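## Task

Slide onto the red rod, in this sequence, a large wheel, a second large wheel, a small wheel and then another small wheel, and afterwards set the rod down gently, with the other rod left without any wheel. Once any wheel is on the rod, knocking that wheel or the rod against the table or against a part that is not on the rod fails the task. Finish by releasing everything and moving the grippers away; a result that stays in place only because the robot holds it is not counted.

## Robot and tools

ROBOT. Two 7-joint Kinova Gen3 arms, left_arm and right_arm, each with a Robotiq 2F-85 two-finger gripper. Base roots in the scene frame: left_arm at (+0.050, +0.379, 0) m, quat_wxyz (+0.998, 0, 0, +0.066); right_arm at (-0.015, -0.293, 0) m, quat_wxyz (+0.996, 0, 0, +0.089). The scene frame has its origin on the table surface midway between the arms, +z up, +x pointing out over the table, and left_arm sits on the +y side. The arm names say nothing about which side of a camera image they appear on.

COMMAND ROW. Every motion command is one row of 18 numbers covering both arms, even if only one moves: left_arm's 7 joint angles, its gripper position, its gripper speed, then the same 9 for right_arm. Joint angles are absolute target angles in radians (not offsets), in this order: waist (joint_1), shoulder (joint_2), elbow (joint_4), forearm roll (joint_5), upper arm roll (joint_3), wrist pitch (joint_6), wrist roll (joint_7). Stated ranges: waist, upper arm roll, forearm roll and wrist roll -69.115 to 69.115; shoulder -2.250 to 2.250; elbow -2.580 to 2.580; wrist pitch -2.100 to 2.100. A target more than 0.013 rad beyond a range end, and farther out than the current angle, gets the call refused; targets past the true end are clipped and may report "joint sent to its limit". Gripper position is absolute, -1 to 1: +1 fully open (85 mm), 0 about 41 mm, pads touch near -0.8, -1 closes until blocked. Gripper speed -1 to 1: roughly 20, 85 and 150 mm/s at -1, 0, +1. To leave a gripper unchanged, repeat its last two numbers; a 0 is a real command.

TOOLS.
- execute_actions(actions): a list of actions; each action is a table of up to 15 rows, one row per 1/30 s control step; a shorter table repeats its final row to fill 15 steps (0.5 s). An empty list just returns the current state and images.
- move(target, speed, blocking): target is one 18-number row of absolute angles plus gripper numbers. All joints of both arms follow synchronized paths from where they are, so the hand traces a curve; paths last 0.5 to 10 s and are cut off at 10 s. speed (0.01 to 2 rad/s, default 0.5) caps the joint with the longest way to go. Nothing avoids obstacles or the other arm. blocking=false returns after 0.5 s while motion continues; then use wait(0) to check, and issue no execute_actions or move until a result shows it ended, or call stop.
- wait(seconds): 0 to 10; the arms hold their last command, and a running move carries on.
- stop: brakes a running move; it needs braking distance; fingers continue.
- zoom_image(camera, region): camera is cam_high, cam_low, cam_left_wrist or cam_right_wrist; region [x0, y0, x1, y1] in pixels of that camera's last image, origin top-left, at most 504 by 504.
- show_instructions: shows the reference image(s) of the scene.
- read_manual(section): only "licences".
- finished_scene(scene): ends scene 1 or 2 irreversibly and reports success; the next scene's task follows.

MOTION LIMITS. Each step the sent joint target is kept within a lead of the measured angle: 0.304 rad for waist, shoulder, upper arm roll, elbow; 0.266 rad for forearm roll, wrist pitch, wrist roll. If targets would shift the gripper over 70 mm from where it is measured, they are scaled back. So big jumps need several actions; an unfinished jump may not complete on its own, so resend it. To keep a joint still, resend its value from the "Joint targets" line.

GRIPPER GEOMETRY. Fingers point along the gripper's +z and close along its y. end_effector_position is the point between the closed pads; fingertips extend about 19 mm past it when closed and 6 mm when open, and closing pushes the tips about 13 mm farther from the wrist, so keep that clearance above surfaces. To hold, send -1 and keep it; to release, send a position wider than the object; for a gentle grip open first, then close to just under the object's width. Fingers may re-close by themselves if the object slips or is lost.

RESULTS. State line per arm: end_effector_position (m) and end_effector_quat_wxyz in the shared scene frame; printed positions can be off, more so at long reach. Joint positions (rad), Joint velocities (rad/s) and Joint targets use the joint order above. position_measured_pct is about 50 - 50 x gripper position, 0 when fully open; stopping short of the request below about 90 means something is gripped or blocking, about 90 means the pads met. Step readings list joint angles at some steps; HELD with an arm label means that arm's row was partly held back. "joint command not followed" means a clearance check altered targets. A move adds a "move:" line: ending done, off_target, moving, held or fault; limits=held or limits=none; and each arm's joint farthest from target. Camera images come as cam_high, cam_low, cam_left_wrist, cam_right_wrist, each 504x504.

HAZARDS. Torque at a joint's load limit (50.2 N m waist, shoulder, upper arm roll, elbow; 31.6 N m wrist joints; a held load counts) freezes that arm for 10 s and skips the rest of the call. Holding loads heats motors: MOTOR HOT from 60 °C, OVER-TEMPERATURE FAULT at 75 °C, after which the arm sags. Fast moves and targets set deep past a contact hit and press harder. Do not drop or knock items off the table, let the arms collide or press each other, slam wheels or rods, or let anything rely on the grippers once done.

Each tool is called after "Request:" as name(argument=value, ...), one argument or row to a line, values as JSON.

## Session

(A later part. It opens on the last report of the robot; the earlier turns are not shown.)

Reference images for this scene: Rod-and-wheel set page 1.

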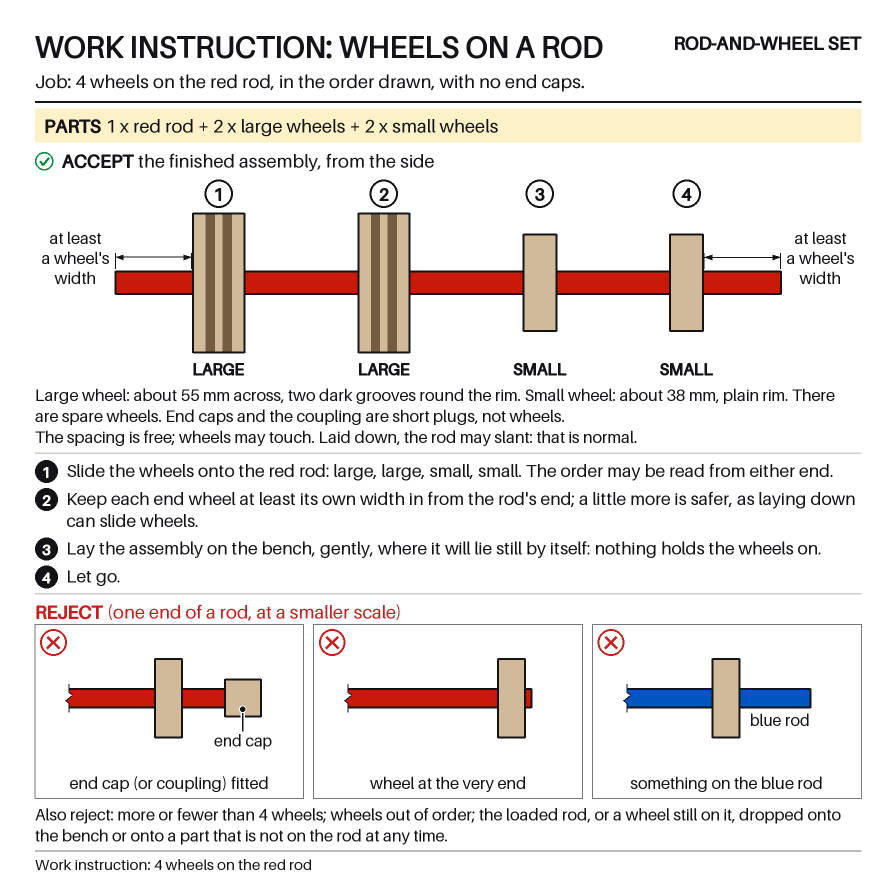

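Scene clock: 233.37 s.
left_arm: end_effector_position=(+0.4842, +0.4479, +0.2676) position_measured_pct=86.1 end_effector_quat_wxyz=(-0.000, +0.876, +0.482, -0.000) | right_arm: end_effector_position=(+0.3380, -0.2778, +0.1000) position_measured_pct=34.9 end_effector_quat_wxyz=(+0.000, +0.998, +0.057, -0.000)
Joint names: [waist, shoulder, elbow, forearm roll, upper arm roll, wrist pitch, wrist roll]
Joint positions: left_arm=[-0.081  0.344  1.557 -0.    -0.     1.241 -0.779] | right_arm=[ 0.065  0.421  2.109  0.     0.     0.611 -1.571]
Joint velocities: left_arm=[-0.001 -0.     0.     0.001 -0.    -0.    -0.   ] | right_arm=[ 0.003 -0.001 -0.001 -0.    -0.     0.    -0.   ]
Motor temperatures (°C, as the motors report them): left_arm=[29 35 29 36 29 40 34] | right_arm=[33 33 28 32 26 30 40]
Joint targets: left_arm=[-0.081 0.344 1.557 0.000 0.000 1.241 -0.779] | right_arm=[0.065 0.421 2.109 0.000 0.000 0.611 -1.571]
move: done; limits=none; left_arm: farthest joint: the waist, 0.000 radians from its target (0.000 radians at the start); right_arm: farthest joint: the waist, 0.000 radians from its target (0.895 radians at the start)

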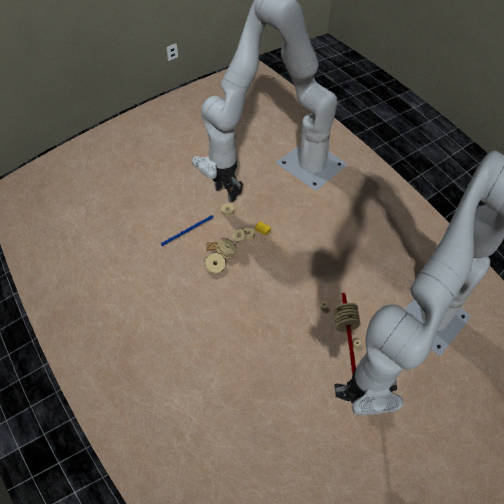

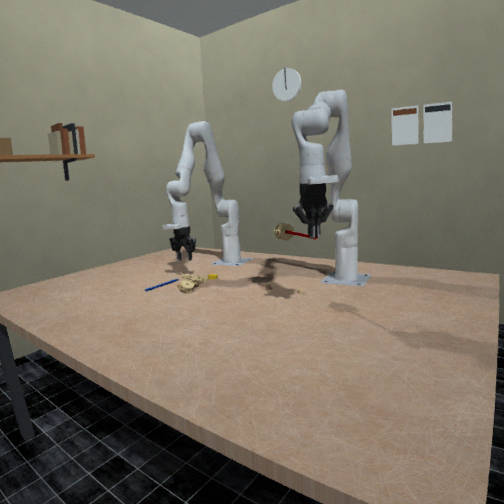

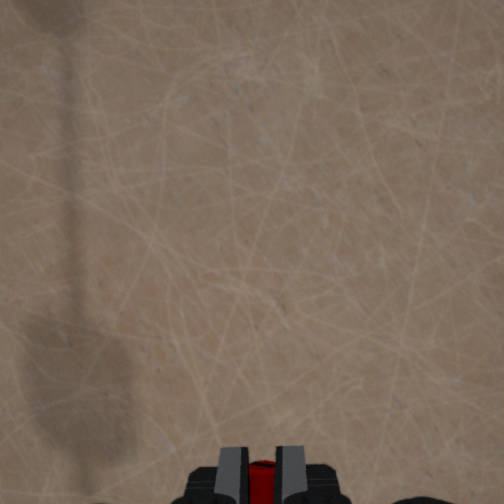

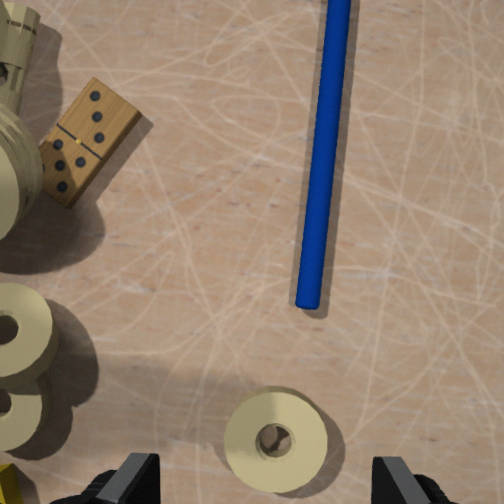

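Request:
move(
  target=[-0.0806,0.3439,1.5569,0,0,1.2408,-0.779,-1,-0.3,0.0744,0.6176,2.1762,0,0,0.3478,-1.5708,0.3,0.3],
  speed=0.3,
)

Request:
execute_actions(
  actions=[
    [[-0.0806,0.3439,1.5569,0,0,1.2408,-0.779,-1,-0.3,0.0744,0.6176,2.1762,0,0,0.3478,-1.5708,-1,0]],
    [[-0.0806,0.3439,1.5569,0,0,1.2408,-0.779,-1,-0.3,0.0744,0.6176,2.1762,0,0,0.3478,-1.5708,-1,0]],
  ],
)

Scene clock: 240.20 s.
left_arm: end_effector_position=(+0.4842, +0.4479, +0.2676) position_measured_pct=86.1 end_effector_quat_wxyz=(-0.000, +0.876, +0.482, -0.000) | right_arm: end_effector_position=(+0.3365, -0.2813, +0.0211) position_measured_pct=34.9 end_effector_quat_wxyz=(-0.000, +0.999, +0.052, +0.000)
Joint names: [waist, shoulder, elbow, forearm roll, upper arm roll, wrist pitch, wrist roll]
Joint positions: left_arm=[-0.081  0.344  1.557 -0.    -0.     1.241 -0.779] | right_arm=[ 0.074  0.617  2.176  0.     0.     0.348 -1.571]
Joint velocities: left_arm=[-0.001  0.001 -0.     0.     0.     0.001 -0.   ] | right_arm=[-0.     0.003 -0.001 -0.    -0.    -0.    -0.   ]
Motor temperatures (°C, as the motors report them): left_arm=[29 34 29 36 29 40 34] | right_arm=[33 33 28 32 26 30 40]
Joint targets: left_arm=[-0.081 0.344 1.557 0.000 0.000 1.241 -0.779] | right_arm=[0.074 0.618 2.176 0.000 0.000 0.348 -1.571]
move: done; limits=none; left_arm: farthest joint: the waist, 0.000 radians from its target (0.000 radians at the start); right_arm: farthest joint: the waist, 0.000 radians from its target (0.009 radians at the start)

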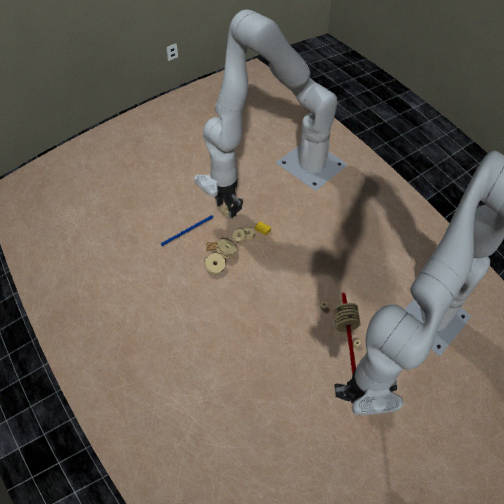

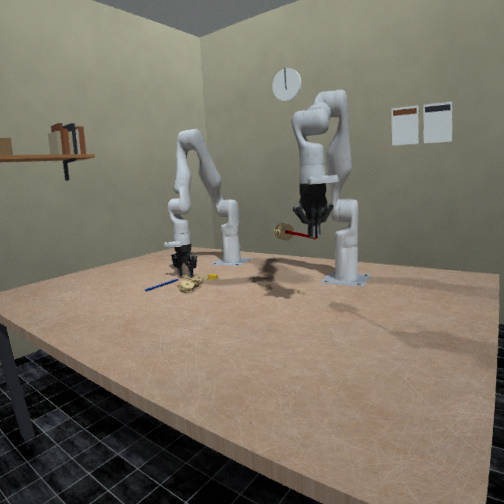

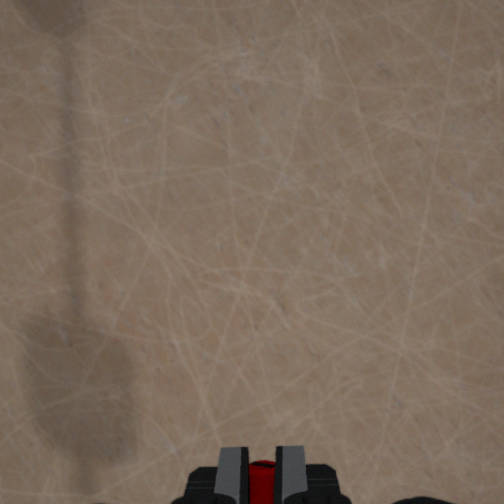

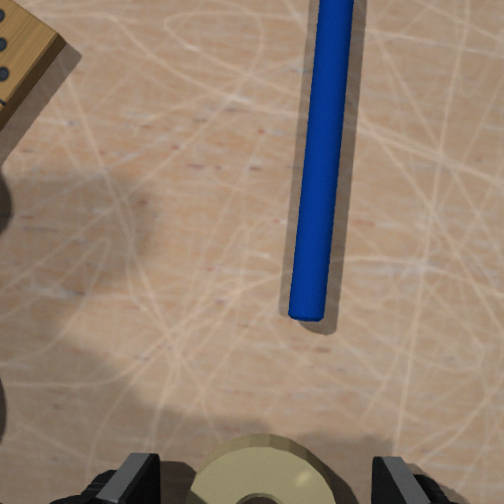

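Scene clock: 241.20 s.
left_arm: end_effector_position=(+0.4842, +0.4479, +0.2676) position_measured_pct=86.1 end_effector_quat_wxyz=(-0.000, +0.876, +0.482, -0.000) | right_arm: end_effector_position=(+0.3365, -0.2813, +0.0218) position_measured_pct=56.7 end_effector_quat_wxyz=(-0.000, +0.999, +0.052, +0.000)
Joint names: [waist, shoulder, elbow, forearm roll, upper arm roll, wrist pitch, wrist roll]
Joint positions: left_arm=[-0.081  0.344  1.557 -0.    -0.     1.241 -0.779] | right_arm=[ 0.074  0.615  2.177 -0.     0.     0.349 -1.571]
Joint velocities: left_arm=[ 0.001  0.001  0.    -0.001  0.    -0.001 -0.   ] | right_arm=[ 0.    -0.    -0.002 -0.    -0.     0.    -0.   ]
Motor temperatures (°C, as the motors report them): left_arm=[29 34 29 36 29 40 34] | right_arm=[33 33 28 32 26 30 40]
Joint targets: left_arm=[-0.081 0.344 1.557 0.000 0.000 1.241 -0.779] | right_arm=[0.074 0.618 2.176 0.000 0.000 0.348 -1.571]
Step readings (joint positions; steps 1 to 15: 1st action; 16 to 30: 2nd action):
0: left_arm=[-0.081 0.344 1.557 -0.000 -0.000 1.241 -0.779] | right_arm=[0.074 0.617 2.176 0.000 0.000 0.348 -1.571]
1: left_arm=[-0.081 0.344 1.557 -0.000 -0.000 1.241 -0.779] | right_arm=[0.074 0.617 2.176 0.000 0.000 0.348 -1.571]
2: left_arm=[-0.081 0.344 1.557 -0.000 -0.000 1.241 -0.779] | right_arm=[0.074 0.617 2.176 -0.000 0.000 0.348 -1.571]
4: left_arm=[-0.081 0.344 1.557 -0.000 -0.000 1.241 -0.779] | right_arm=[0.074 0.618 2.176 0.000 0.000 0.348 -1.571]
8: left_arm=[-0.081 0.344 1.557 -0.000 -0.000 1.241 -0.779] | right_arm=[0.074 0.617 2.176 -0.000 -0.000 0.348 -1.571]
15: left_arm=[-0.081 0.344 1.557 -0.000 -0.000 1.241 -0.779] | right_arm=[0.074 0.615 2.177 -0.000 0.000 0.349 -1.571]
16: left_arm=[-0.081 0.344 1.557 -0.000 -0.000 1.241 -0.779] | right_arm=[0.074 0.615 2.177 -0.000 0.000 0.349 -1.571]
17: left_arm=[-0.081 0.344 1.557 -0.000 -0.000 1.241 -0.779] | right_arm=[0.074 0.615 2.177 -0.000 0.000 0.349 -1.571]
19: left_arm=[-0.081 0.344 1.557 -0.000 -0.000 1.241 -0.779] | right_arm=[0.074 0.615 2.177 -0.000 0.000 0.349 -1.571]
23: left_arm=[-0.081 0.344 1.557 -0.000 -0.000 1.241 -0.779] | right_arm=[0.074 0.615 2.177 -0.000 0.000 0.349 -1.571]
30: Joint positions above

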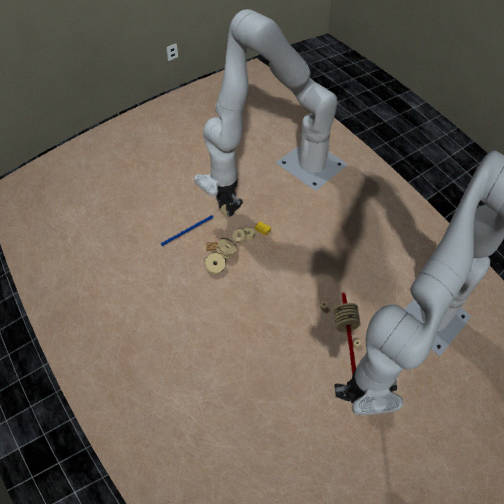

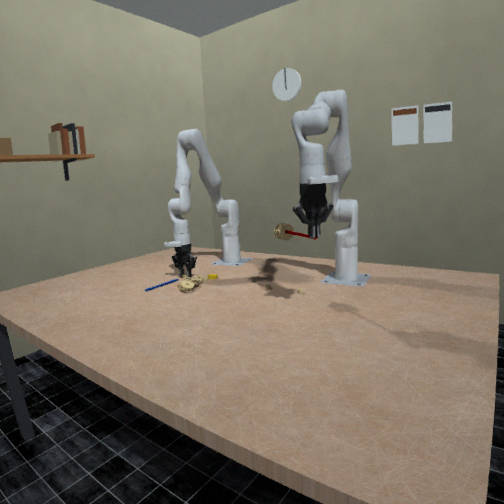

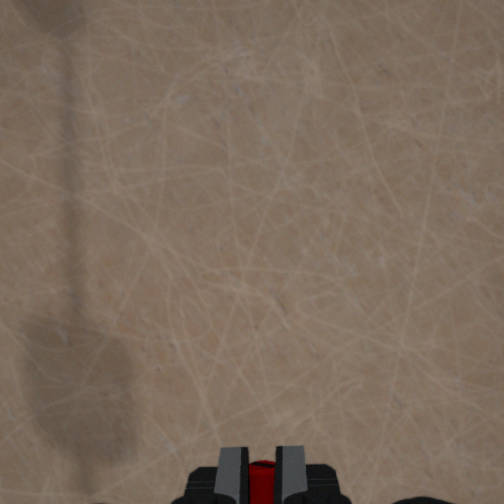

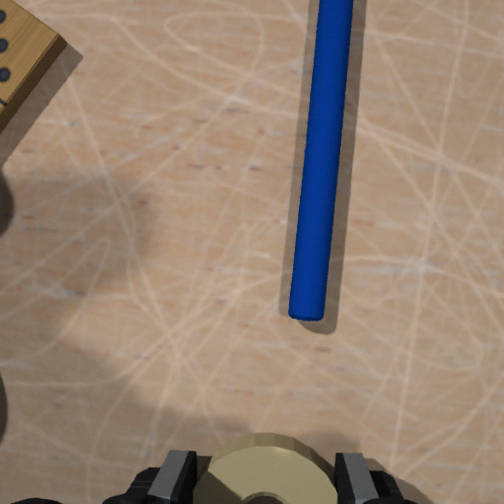

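Request:
move(
  target=[-0.0806,0.3439,1.5569,0,0,1.2408,-0.779,-1,-0.3,0.0652,0.4213,2.1092,0,0,0.6111,-1.5708,-1,0],
  speed=0.5,
)

Request:
move(
  target=[-0.0806,0.3439,1.5569,0,0,1.2408,-0.779,-1,-0.3,-0.8295,0.8389,2.4443,0,0,-1.7124,-1.5785,-1,0],
  speed=1.1,
)

Request:
move(
  target=[-0.0806,0.3439,1.5569,0,0,1.2408,-0.779,-1,-0.3,-0.8295,0.8304,2.3811,0,0,-1.6407,-1.5785,-1,0],
  speed=0.15,
)

Request:
zoom_image(
  camera="cam_high",
  region=[310,260,370,320],
)

Request:
zoom_image(
  camera="cam_low",
  region=[250,210,310,250],
)

Scene clock: 245.70 s.
left_arm: end_effector_position=(+0.4842, +0.4479, +0.2676) position_measured_pct=86.1 end_effector_quat_wxyz=(-0.000, +0.876, +0.482, -0.000) | right_arm: end_effector_position=(+0.3379, -0.2779, +0.0999) position_measured_pct=56.7 end_effector_quat_wxyz=(+0.000, +0.998, +0.057, -0.000)
Joint names: [waist, shoulder, elbow, forearm roll, upper arm roll, wrist pitch, wrist roll]
Joint positions: left_arm=[-0.081  0.344  1.557 -0.    -0.     1.241 -0.779] | right_arm=[ 0.065  0.422  2.109 -0.    -0.     0.611 -1.571]
Joint velocities: left_arm=[ 0.    -0.001 -0.    -0.    -0.     0.     0.   ] | right_arm=[ 0.    -0.002  0.001  0.    -0.     0.     0.   ]
Motor temperatures (°C, as the motors report them): left_arm=[29 34 29 36 29 40 34] | right_arm=[33 33 28 32 26 30 40]
Joint targets: left_arm=[-0.081 0.344 1.557 0.000 0.000 1.241 -0.779] | right_arm=[0.065 0.421 2.109 0.000 0.000 0.611 -1.571]
move: done; limits=none; left_arm: farthest joint: the waist, 0.000 radians from its target (0.000 radians at the start); right_arm: farthest joint: the waist, 0.000 radians from its target (0.009 radians at the start)

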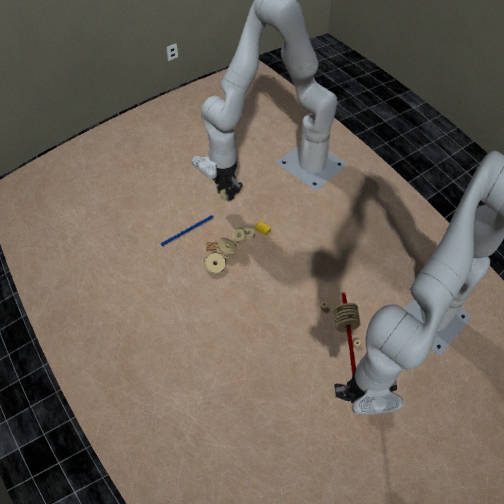

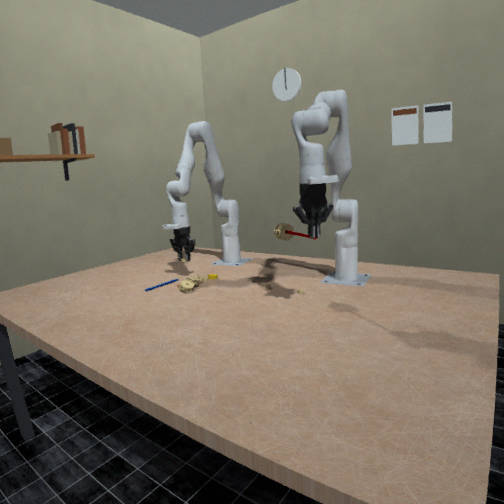

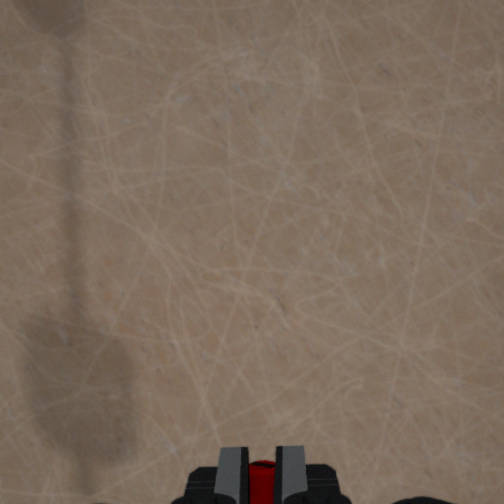

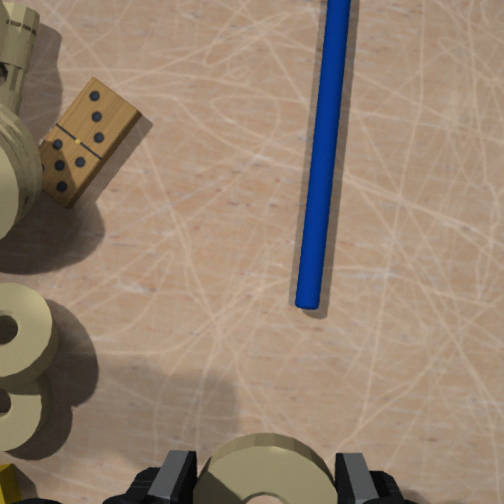

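Scene clock: 248.43 s.
left_arm: end_effector_position=(+0.4842, +0.4479, +0.2676) position_measured_pct=86.1 end_effector_quat_wxyz=(-0.000, +0.876, +0.482, -0.000) | right_arm: end_effector_position=(+0.3155, +0.1840, +0.2549) position_measured_pct=56.7 end_effector_quat_wxyz=(-0.344, +0.620, +0.339, +0.618)
Joint names: [waist, shoulder, elbow, forearm roll, upper arm roll, wrist pitch, wrist roll]
Joint positions: left_arm=[-0.081  0.344  1.557 -0.    -0.     1.241 -0.779] | right_arm=[-0.829  0.839  2.444  0.    -0.    -1.712 -1.578]
Joint velocities: left_arm=[-0.    -0.    -0.     0.     0.     0.001  0.001] | right_arm=[-0.003  0.002  0.001 -0.     0.    -0.     0.   ]
Motor temperatures (°C, as the motors report them): left_arm=[29 34 29 36 29 40 34] | right_arm=[33 33 28 32 26 30 40]
Joint targets: left_arm=[-0.081 0.344 1.557 0.000 0.000 1.241 -0.779] | right_arm=[-0.830 0.839 2.444 0.000 0.000 -1.712 -1.579]
move: done; limits=none; left_arm: farthest joint: the waist, 0.000 radians from its target (0.000 radians at the start); right_arm: farthest joint: the waist, 0.000 radians from its target (0.895 radians at the start)

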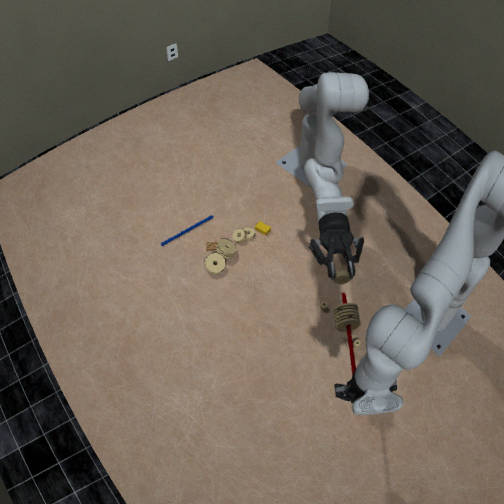

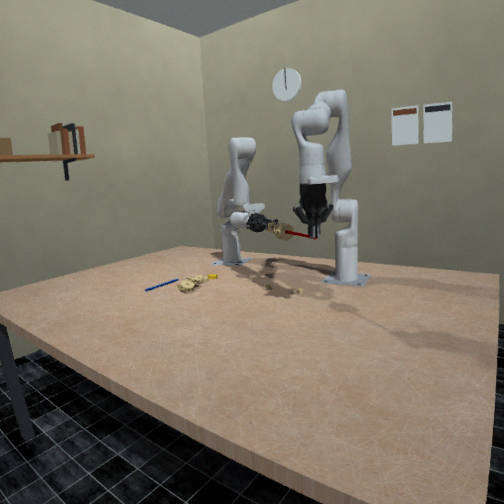

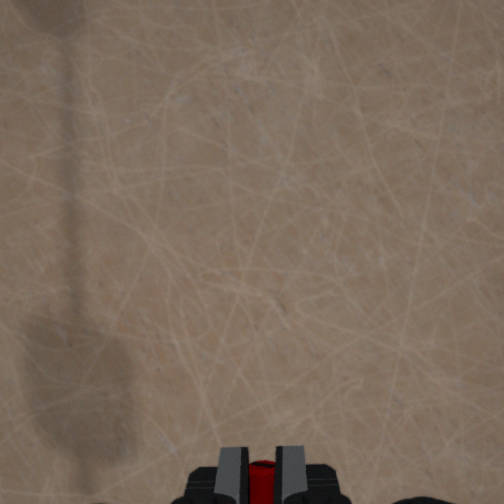

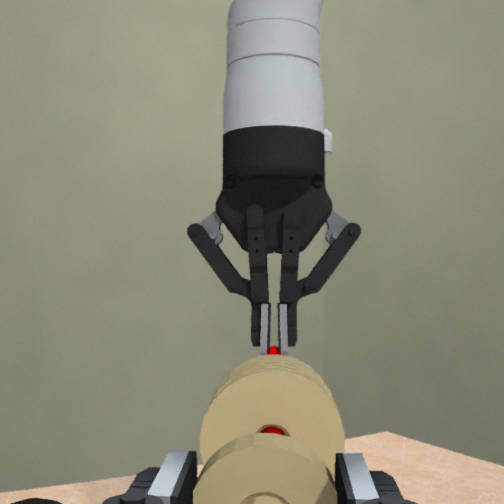

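Scene clock: 249.27 s.
left_arm: end_effector_position=(+0.4842, +0.4479, +0.2676) position_measured_pct=86.1 end_effector_quat_wxyz=(-0.000, +0.876, +0.482, -0.000) | right_arm: end_effector_position=(+0.3260, +0.2011, +0.2550) position_measured_pct=56.7 end_effector_quat_wxyz=(-0.344, +0.620, +0.339, +0.618)
Joint names: [waist, shoulder, elbow, forearm roll, upper arm roll, wrist pitch, wrist roll]
Joint positions: left_arm=[-0.081  0.344  1.557 -0.    -0.     1.241 -0.779] | right_arm=[-0.83   0.83   2.381 -0.    -0.    -1.641 -1.578]
Joint velocities: left_arm=[ 0.    -0.    -0.     0.001 -0.     0.     0.   ] | right_arm=[-0. -0. -0.  0. -0.  0. -0.]
Motor temperatures (°C, as the motors report them): left_arm=[29 34 29 36 29 40 34] | right_arm=[33 33 28 32 26 30 40]
Joint targets: left_arm=[-0.081 0.344 1.557 0.000 0.000 1.241 -0.779] | right_arm=[-0.830 0.830 2.381 0.000 0.000 -1.641 -1.579]
move: done; limits=none; left_arm: farthest joint: the waist, 0.000 radians from its target (0.000 radians at the start); right_arm: farthest joint: the waist, 0.000 radians from its target (0.000 radians at the start)

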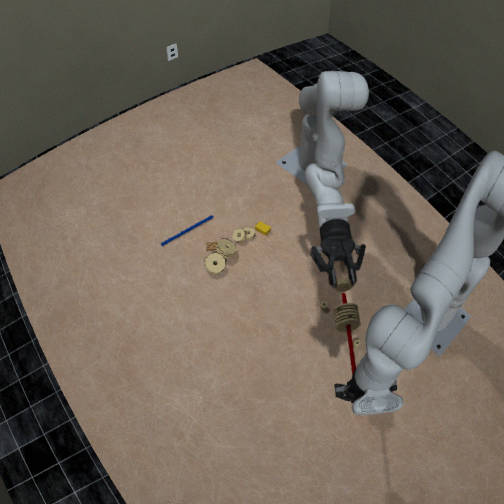

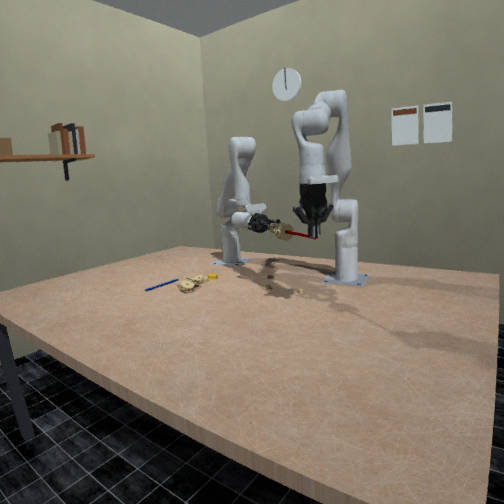

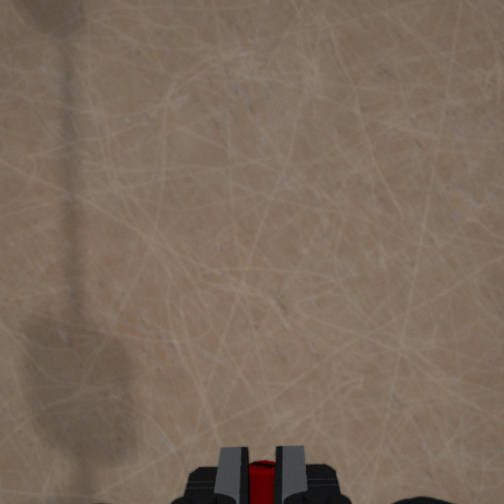

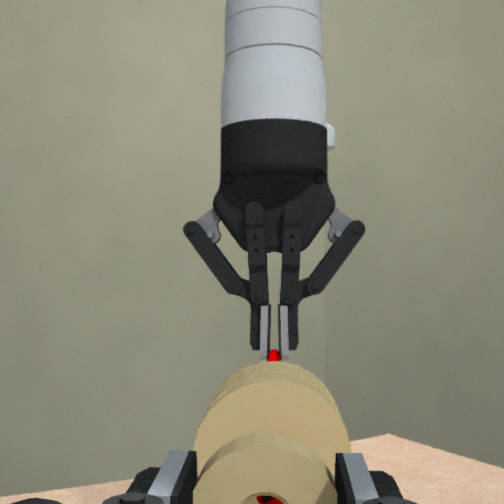

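Region (310, 260, 370, 320) of cam_high's 504x504 image, scaled by 8.400, with more detail than that image has.

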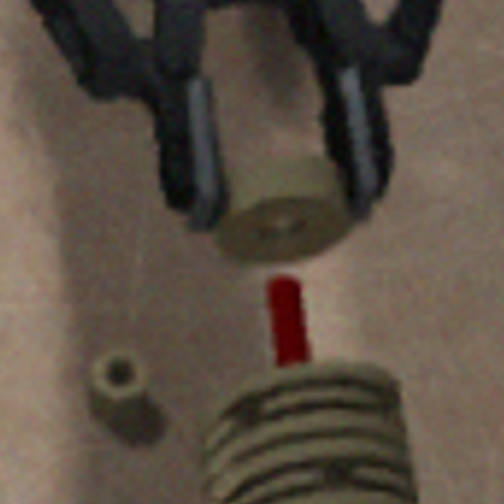

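Region (250, 210, 310, 250) of cam_low's 504x504 image, scaled by 8.400, with more detail than that image has.

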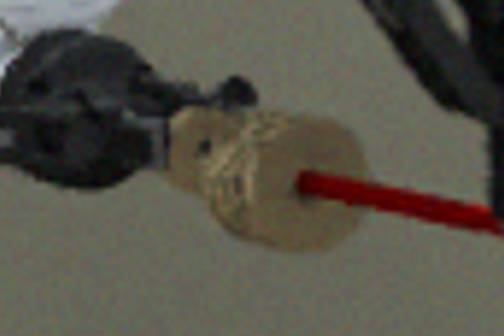

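Request:
zoom_image(
  camera="cam_right_wrist",
  region=[190,420,350,504],
)

Region (190, 420, 350, 504) of cam_right_wrist's 504x504 image, scaled by 3.150; it fills the top 265 rows of this view, and the rest is white.

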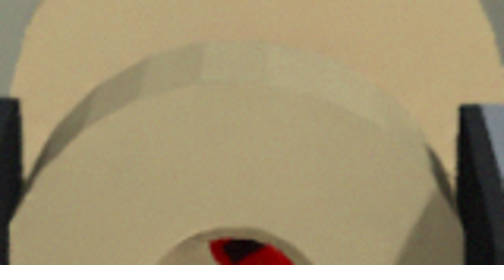

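Request:
move(
  target=[-0.0806,0.3439,1.5569,0,0,1.2408,-0.779,-1,-0.3,-0.8295,0.8405,2.3640,0,0,-1.6337,-1.5785,-1,0],
  speed=0.05,
)

Request:
zoom_image(
  camera="cam_high",
  region=[310,260,370,320],
)

Request:
zoom_image(
  camera="cam_low",
  region=[250,210,310,250],
)

Request:
zoom_image(
  camera="cam_right_wrist",
  region=[190,420,350,504],
)

Scene clock: 256.63 s.
left_arm: end_effector_position=(+0.4842, +0.4479, +0.2676) position_measured_pct=86.1 end_effector_quat_wxyz=(-0.000, +0.876, +0.482, -0.000) | right_arm: end_effector_position=(+0.3287, +0.2053, +0.2518) position_measured_pct=56.7 end_effector_quat_wxyz=(-0.344, +0.620, +0.339, +0.618)
Joint names: [waist, shoulder, elbow, forearm roll, upper arm roll, wrist pitch, wrist roll]
Joint positions: left_arm=[-0.081  0.344  1.557 -0.    -0.     1.241 -0.779] | right_arm=[-0.83   0.84   2.364 -0.    -0.    -1.634 -1.578]
Joint velocities: left_arm=[-0.001 -0.     0.     0.001 -0.     0.001 -0.   ] | right_arm=[-0.     0.001 -0.001  0.    -0.     0.     0.   ]
Motor temperatures (°C, as the motors report them): left_arm=[29 34 29 36 29 40 34] | right_arm=[33 33 28 32 26 30 40]
Joint targets: left_arm=[-0.081 0.344 1.557 0.000 0.000 1.241 -0.779] | right_arm=[-0.830 0.841 2.364 0.000 0.000 -1.634 -1.579]
move: done; limits=none; left_arm: farthest joint: the waist, 0.000 radians from its target (0.000 radians at the start); right_arm: farthest joint: the waist, 0.000 radians from its target (0.000 radians at the start)

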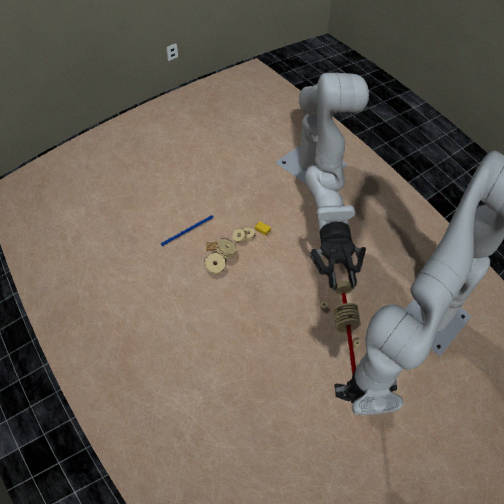

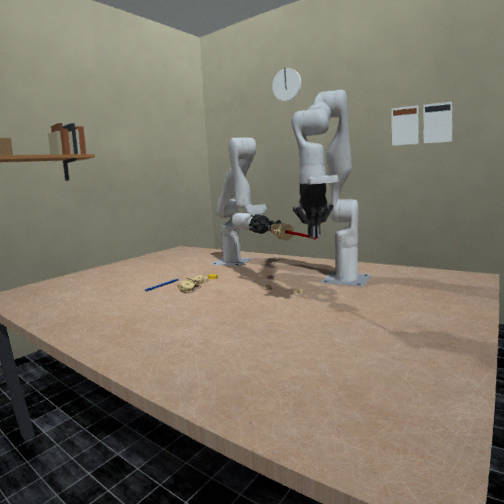

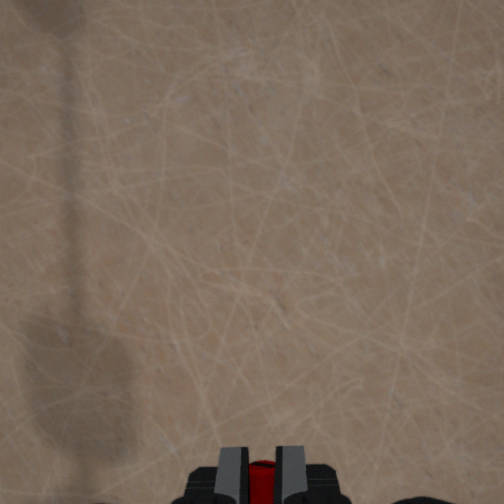

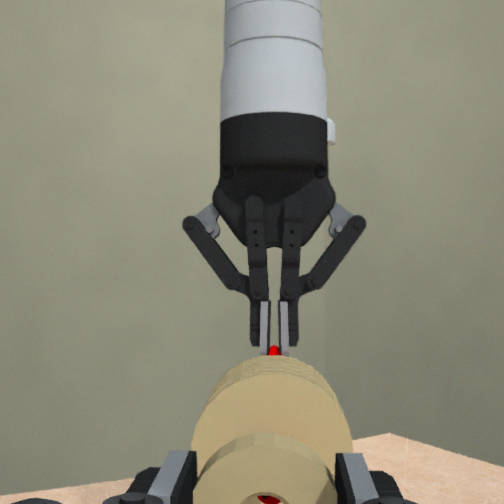

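Region (310, 260, 370, 320) of cam_high's 504x504 image, scaled by 8.400, with more detail than that image has.

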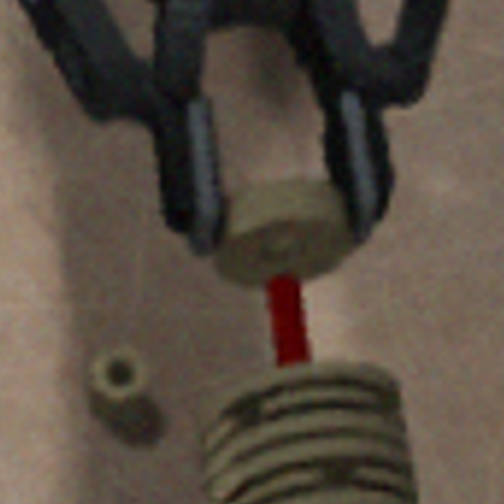

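Region (250, 210, 310, 250) of cam_low's 504x504 image, scaled by 8.400, with more detail than that image has.

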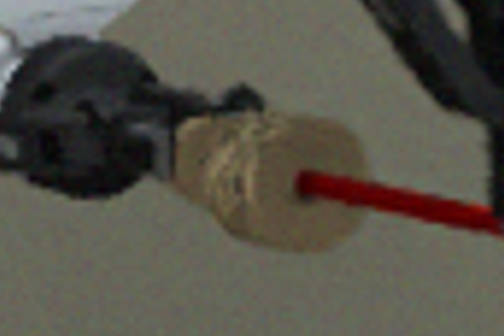

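Region (190, 420, 350, 504) of cam_right_wrist's 504x504 image, scaled by 3.150; it fills the top 265 rows of this view, and the rest is white.

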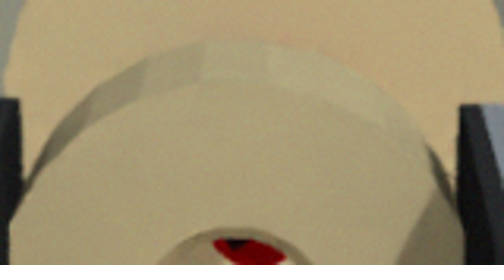

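Request:
move(
  target=[-0.0806,0.3439,1.5569,0,0,1.2408,-0.779,-1,-0.3,-0.8295,0.8361,2.3166,0,0,-1.5819,-1.5785,-1,0],
  speed=0.03,
)

Request:
zoom_image(
  camera="cam_high",
  region=[310,260,370,320],
)

Request:
zoom_image(
  camera="cam_right_wrist",
  region=[190,420,350,504],
)

Scene clock: 265.57 s.
left_arm: end_effector_position=(+0.4842, +0.4479, +0.2676) position_measured_pct=86.1 end_effector_quat_wxyz=(-0.000, +0.876, +0.482, -0.000) | right_arm: end_effector_position=(+0.3367, +0.2180, +0.2525) position_measured_pct=56.7 end_effector_quat_wxyz=(-0.344, +0.620, +0.339, +0.618)
Joint names: [waist, shoulder, elbow, forearm roll, upper arm roll, wrist pitch, wrist roll]
Joint positions: left_arm=[-0.081  0.344  1.557 -0.    -0.     1.241 -0.779] | right_arm=[-0.829  0.836  2.317 -0.     0.    -1.582 -1.578]
Joint velocities: left_arm=[-0.    -0.    -0.     0.001  0.001  0.     0.   ] | right_arm=[-0.     0.    -0.002  0.     0.     0.     0.   ]
Motor temperatures (°C, as the motors report them): left_arm=[29 34 29 36 29 40 34] | right_arm=[33 33 28 32 26 30 40]
Joint targets: left_arm=[-0.081 0.344 1.557 0.000 0.000 1.241 -0.779] | right_arm=[-0.830 0.836 2.317 0.000 0.000 -1.582 -1.579]
move: done; limits=none; left_arm: farthest joint: the waist, 0.000 radians from its target (0.000 radians at the start); right_arm: farthest joint: the waist, 0.000 radians from its target (0.000 radians at the start)

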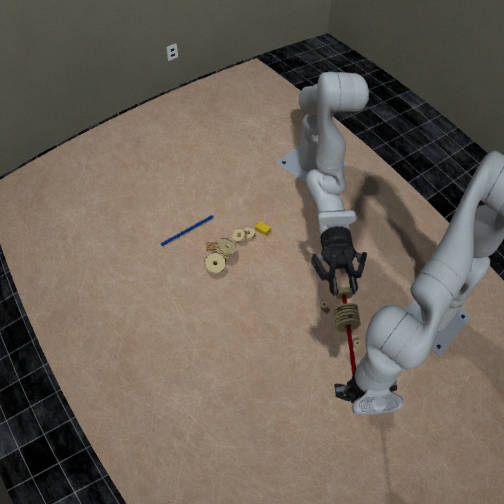

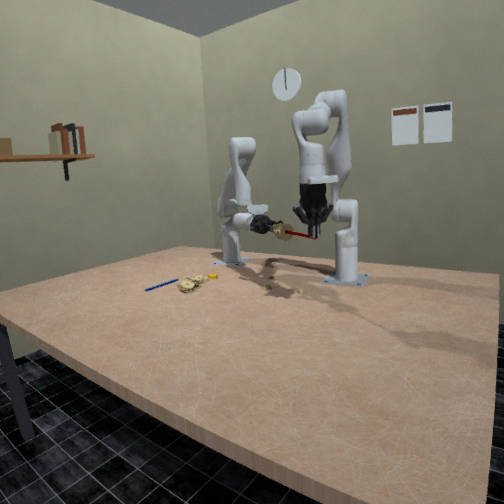

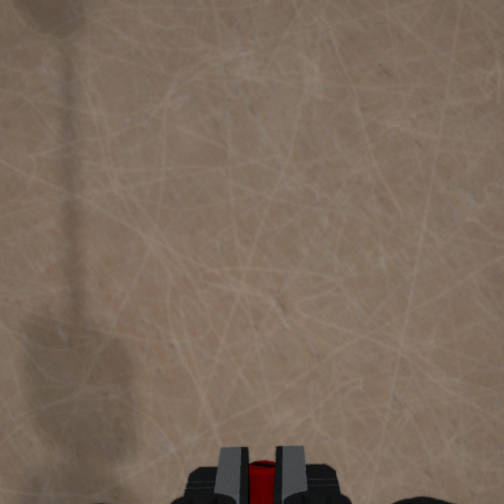

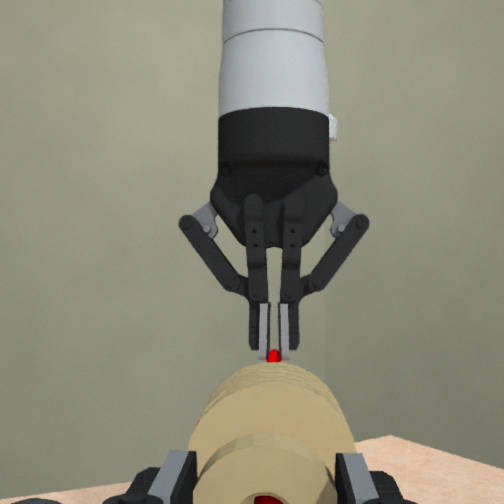

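Region (310, 260, 370, 320) of cam_high's 504x504 image, scaled by 8.400, with more detail than that image has.

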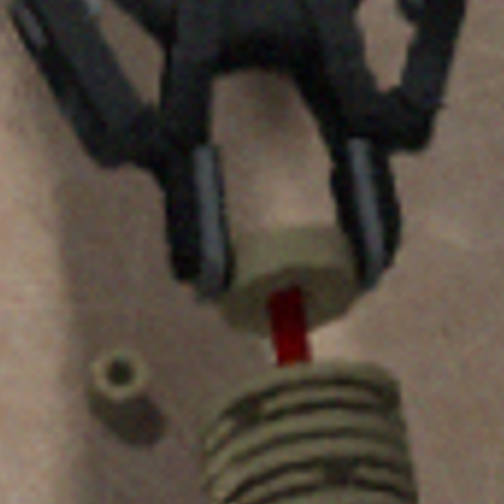

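Region (190, 420, 350, 504) of cam_right_wrist's 504x504 image, scaled by 3.150; it fills the top 265 rows of this view, and the rest is white.

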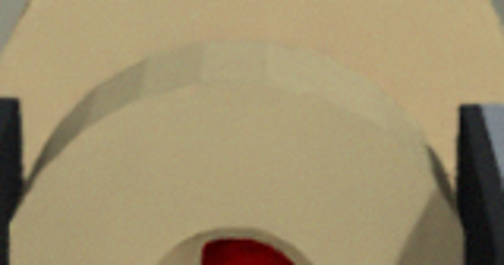

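Request:
move(
  target=[-0.0806,0.3439,1.5569,0,0,1.2408,-0.779,-1,-0.3,-0.8295,0.8383,2.2369,0,0,-1.5044,-1.5785,-1,0],
  speed=0.05,
)

Request:
zoom_image(
  camera="cam_high",
  region=[300,260,380,340],
)

Scene clock: 269.27 s.
left_arm: end_effector_position=(+0.4842, +0.4479, +0.2676) position_measured_pct=86.1 end_effector_quat_wxyz=(-0.000, +0.876, +0.482, -0.000) | right_arm: end_effector_position=(+0.3500, +0.2392, +0.2525) position_measured_pct=56.7 end_effector_quat_wxyz=(-0.344, +0.620, +0.339, +0.618)
Joint names: [waist, shoulder, elbow, forearm roll, upper arm roll, wrist pitch, wrist roll]
Joint positions: left_arm=[-0.081  0.344  1.557 -0.    -0.     1.241 -0.779] | right_arm=[-0.83   0.838  2.237 -0.    -0.    -1.504 -1.578]
Joint velocities: left_arm=[ 0.     0.    -0.     0.001  0.    -0.     0.   ] | right_arm=[-0.     0.    -0.002 -0.    -0.     0.     0.   ]
Motor temperatures (°C, as the motors report them): left_arm=[29 34 29 36 29 40 34] | right_arm=[33 33 28 32 26 30 40]
Joint targets: left_arm=[-0.081 0.344 1.557 0.000 0.000 1.241 -0.779] | right_arm=[-0.830 0.838 2.237 0.000 0.000 -1.504 -1.579]
move: done; limits=none; left_arm: farthest joint: the waist, 0.000 radians from its target (0.000 radians at the start); right_arm: farthest joint: the waist, 0.000 radians from its target (0.000 radians at the start)

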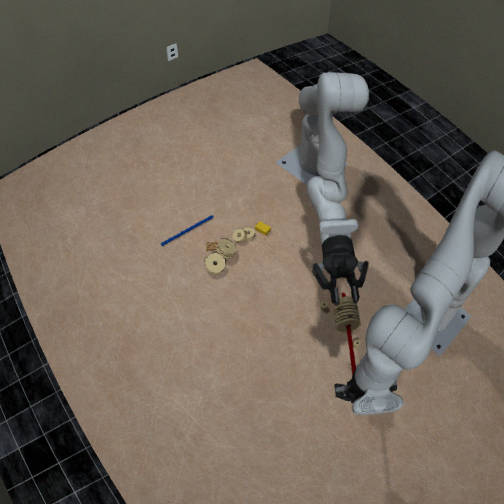

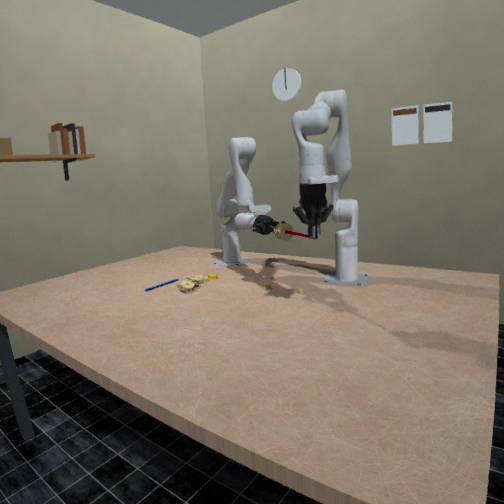

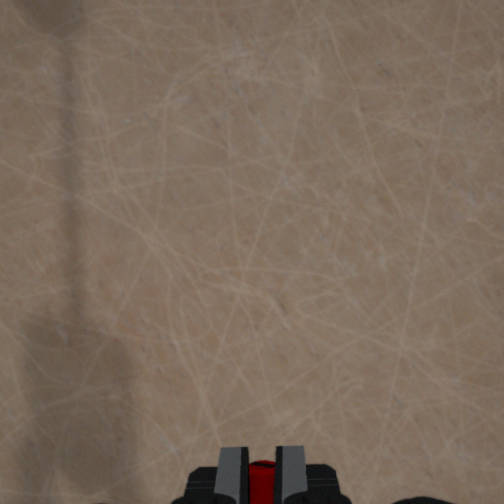

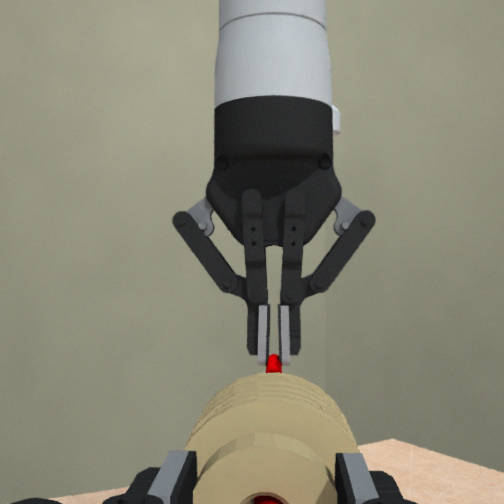

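Region (300, 260, 380, 340) of cam_high's 504x504 image, scaled by 6.300, with more detail than that image has.

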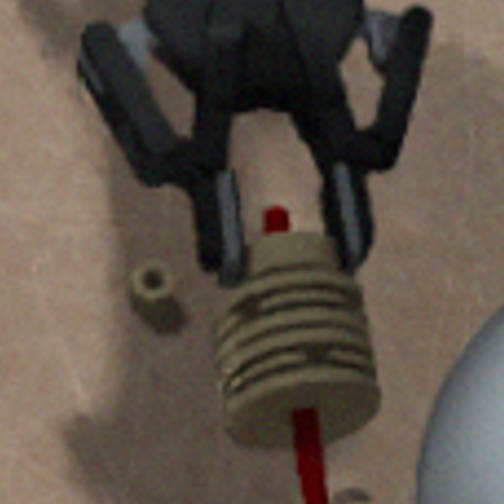

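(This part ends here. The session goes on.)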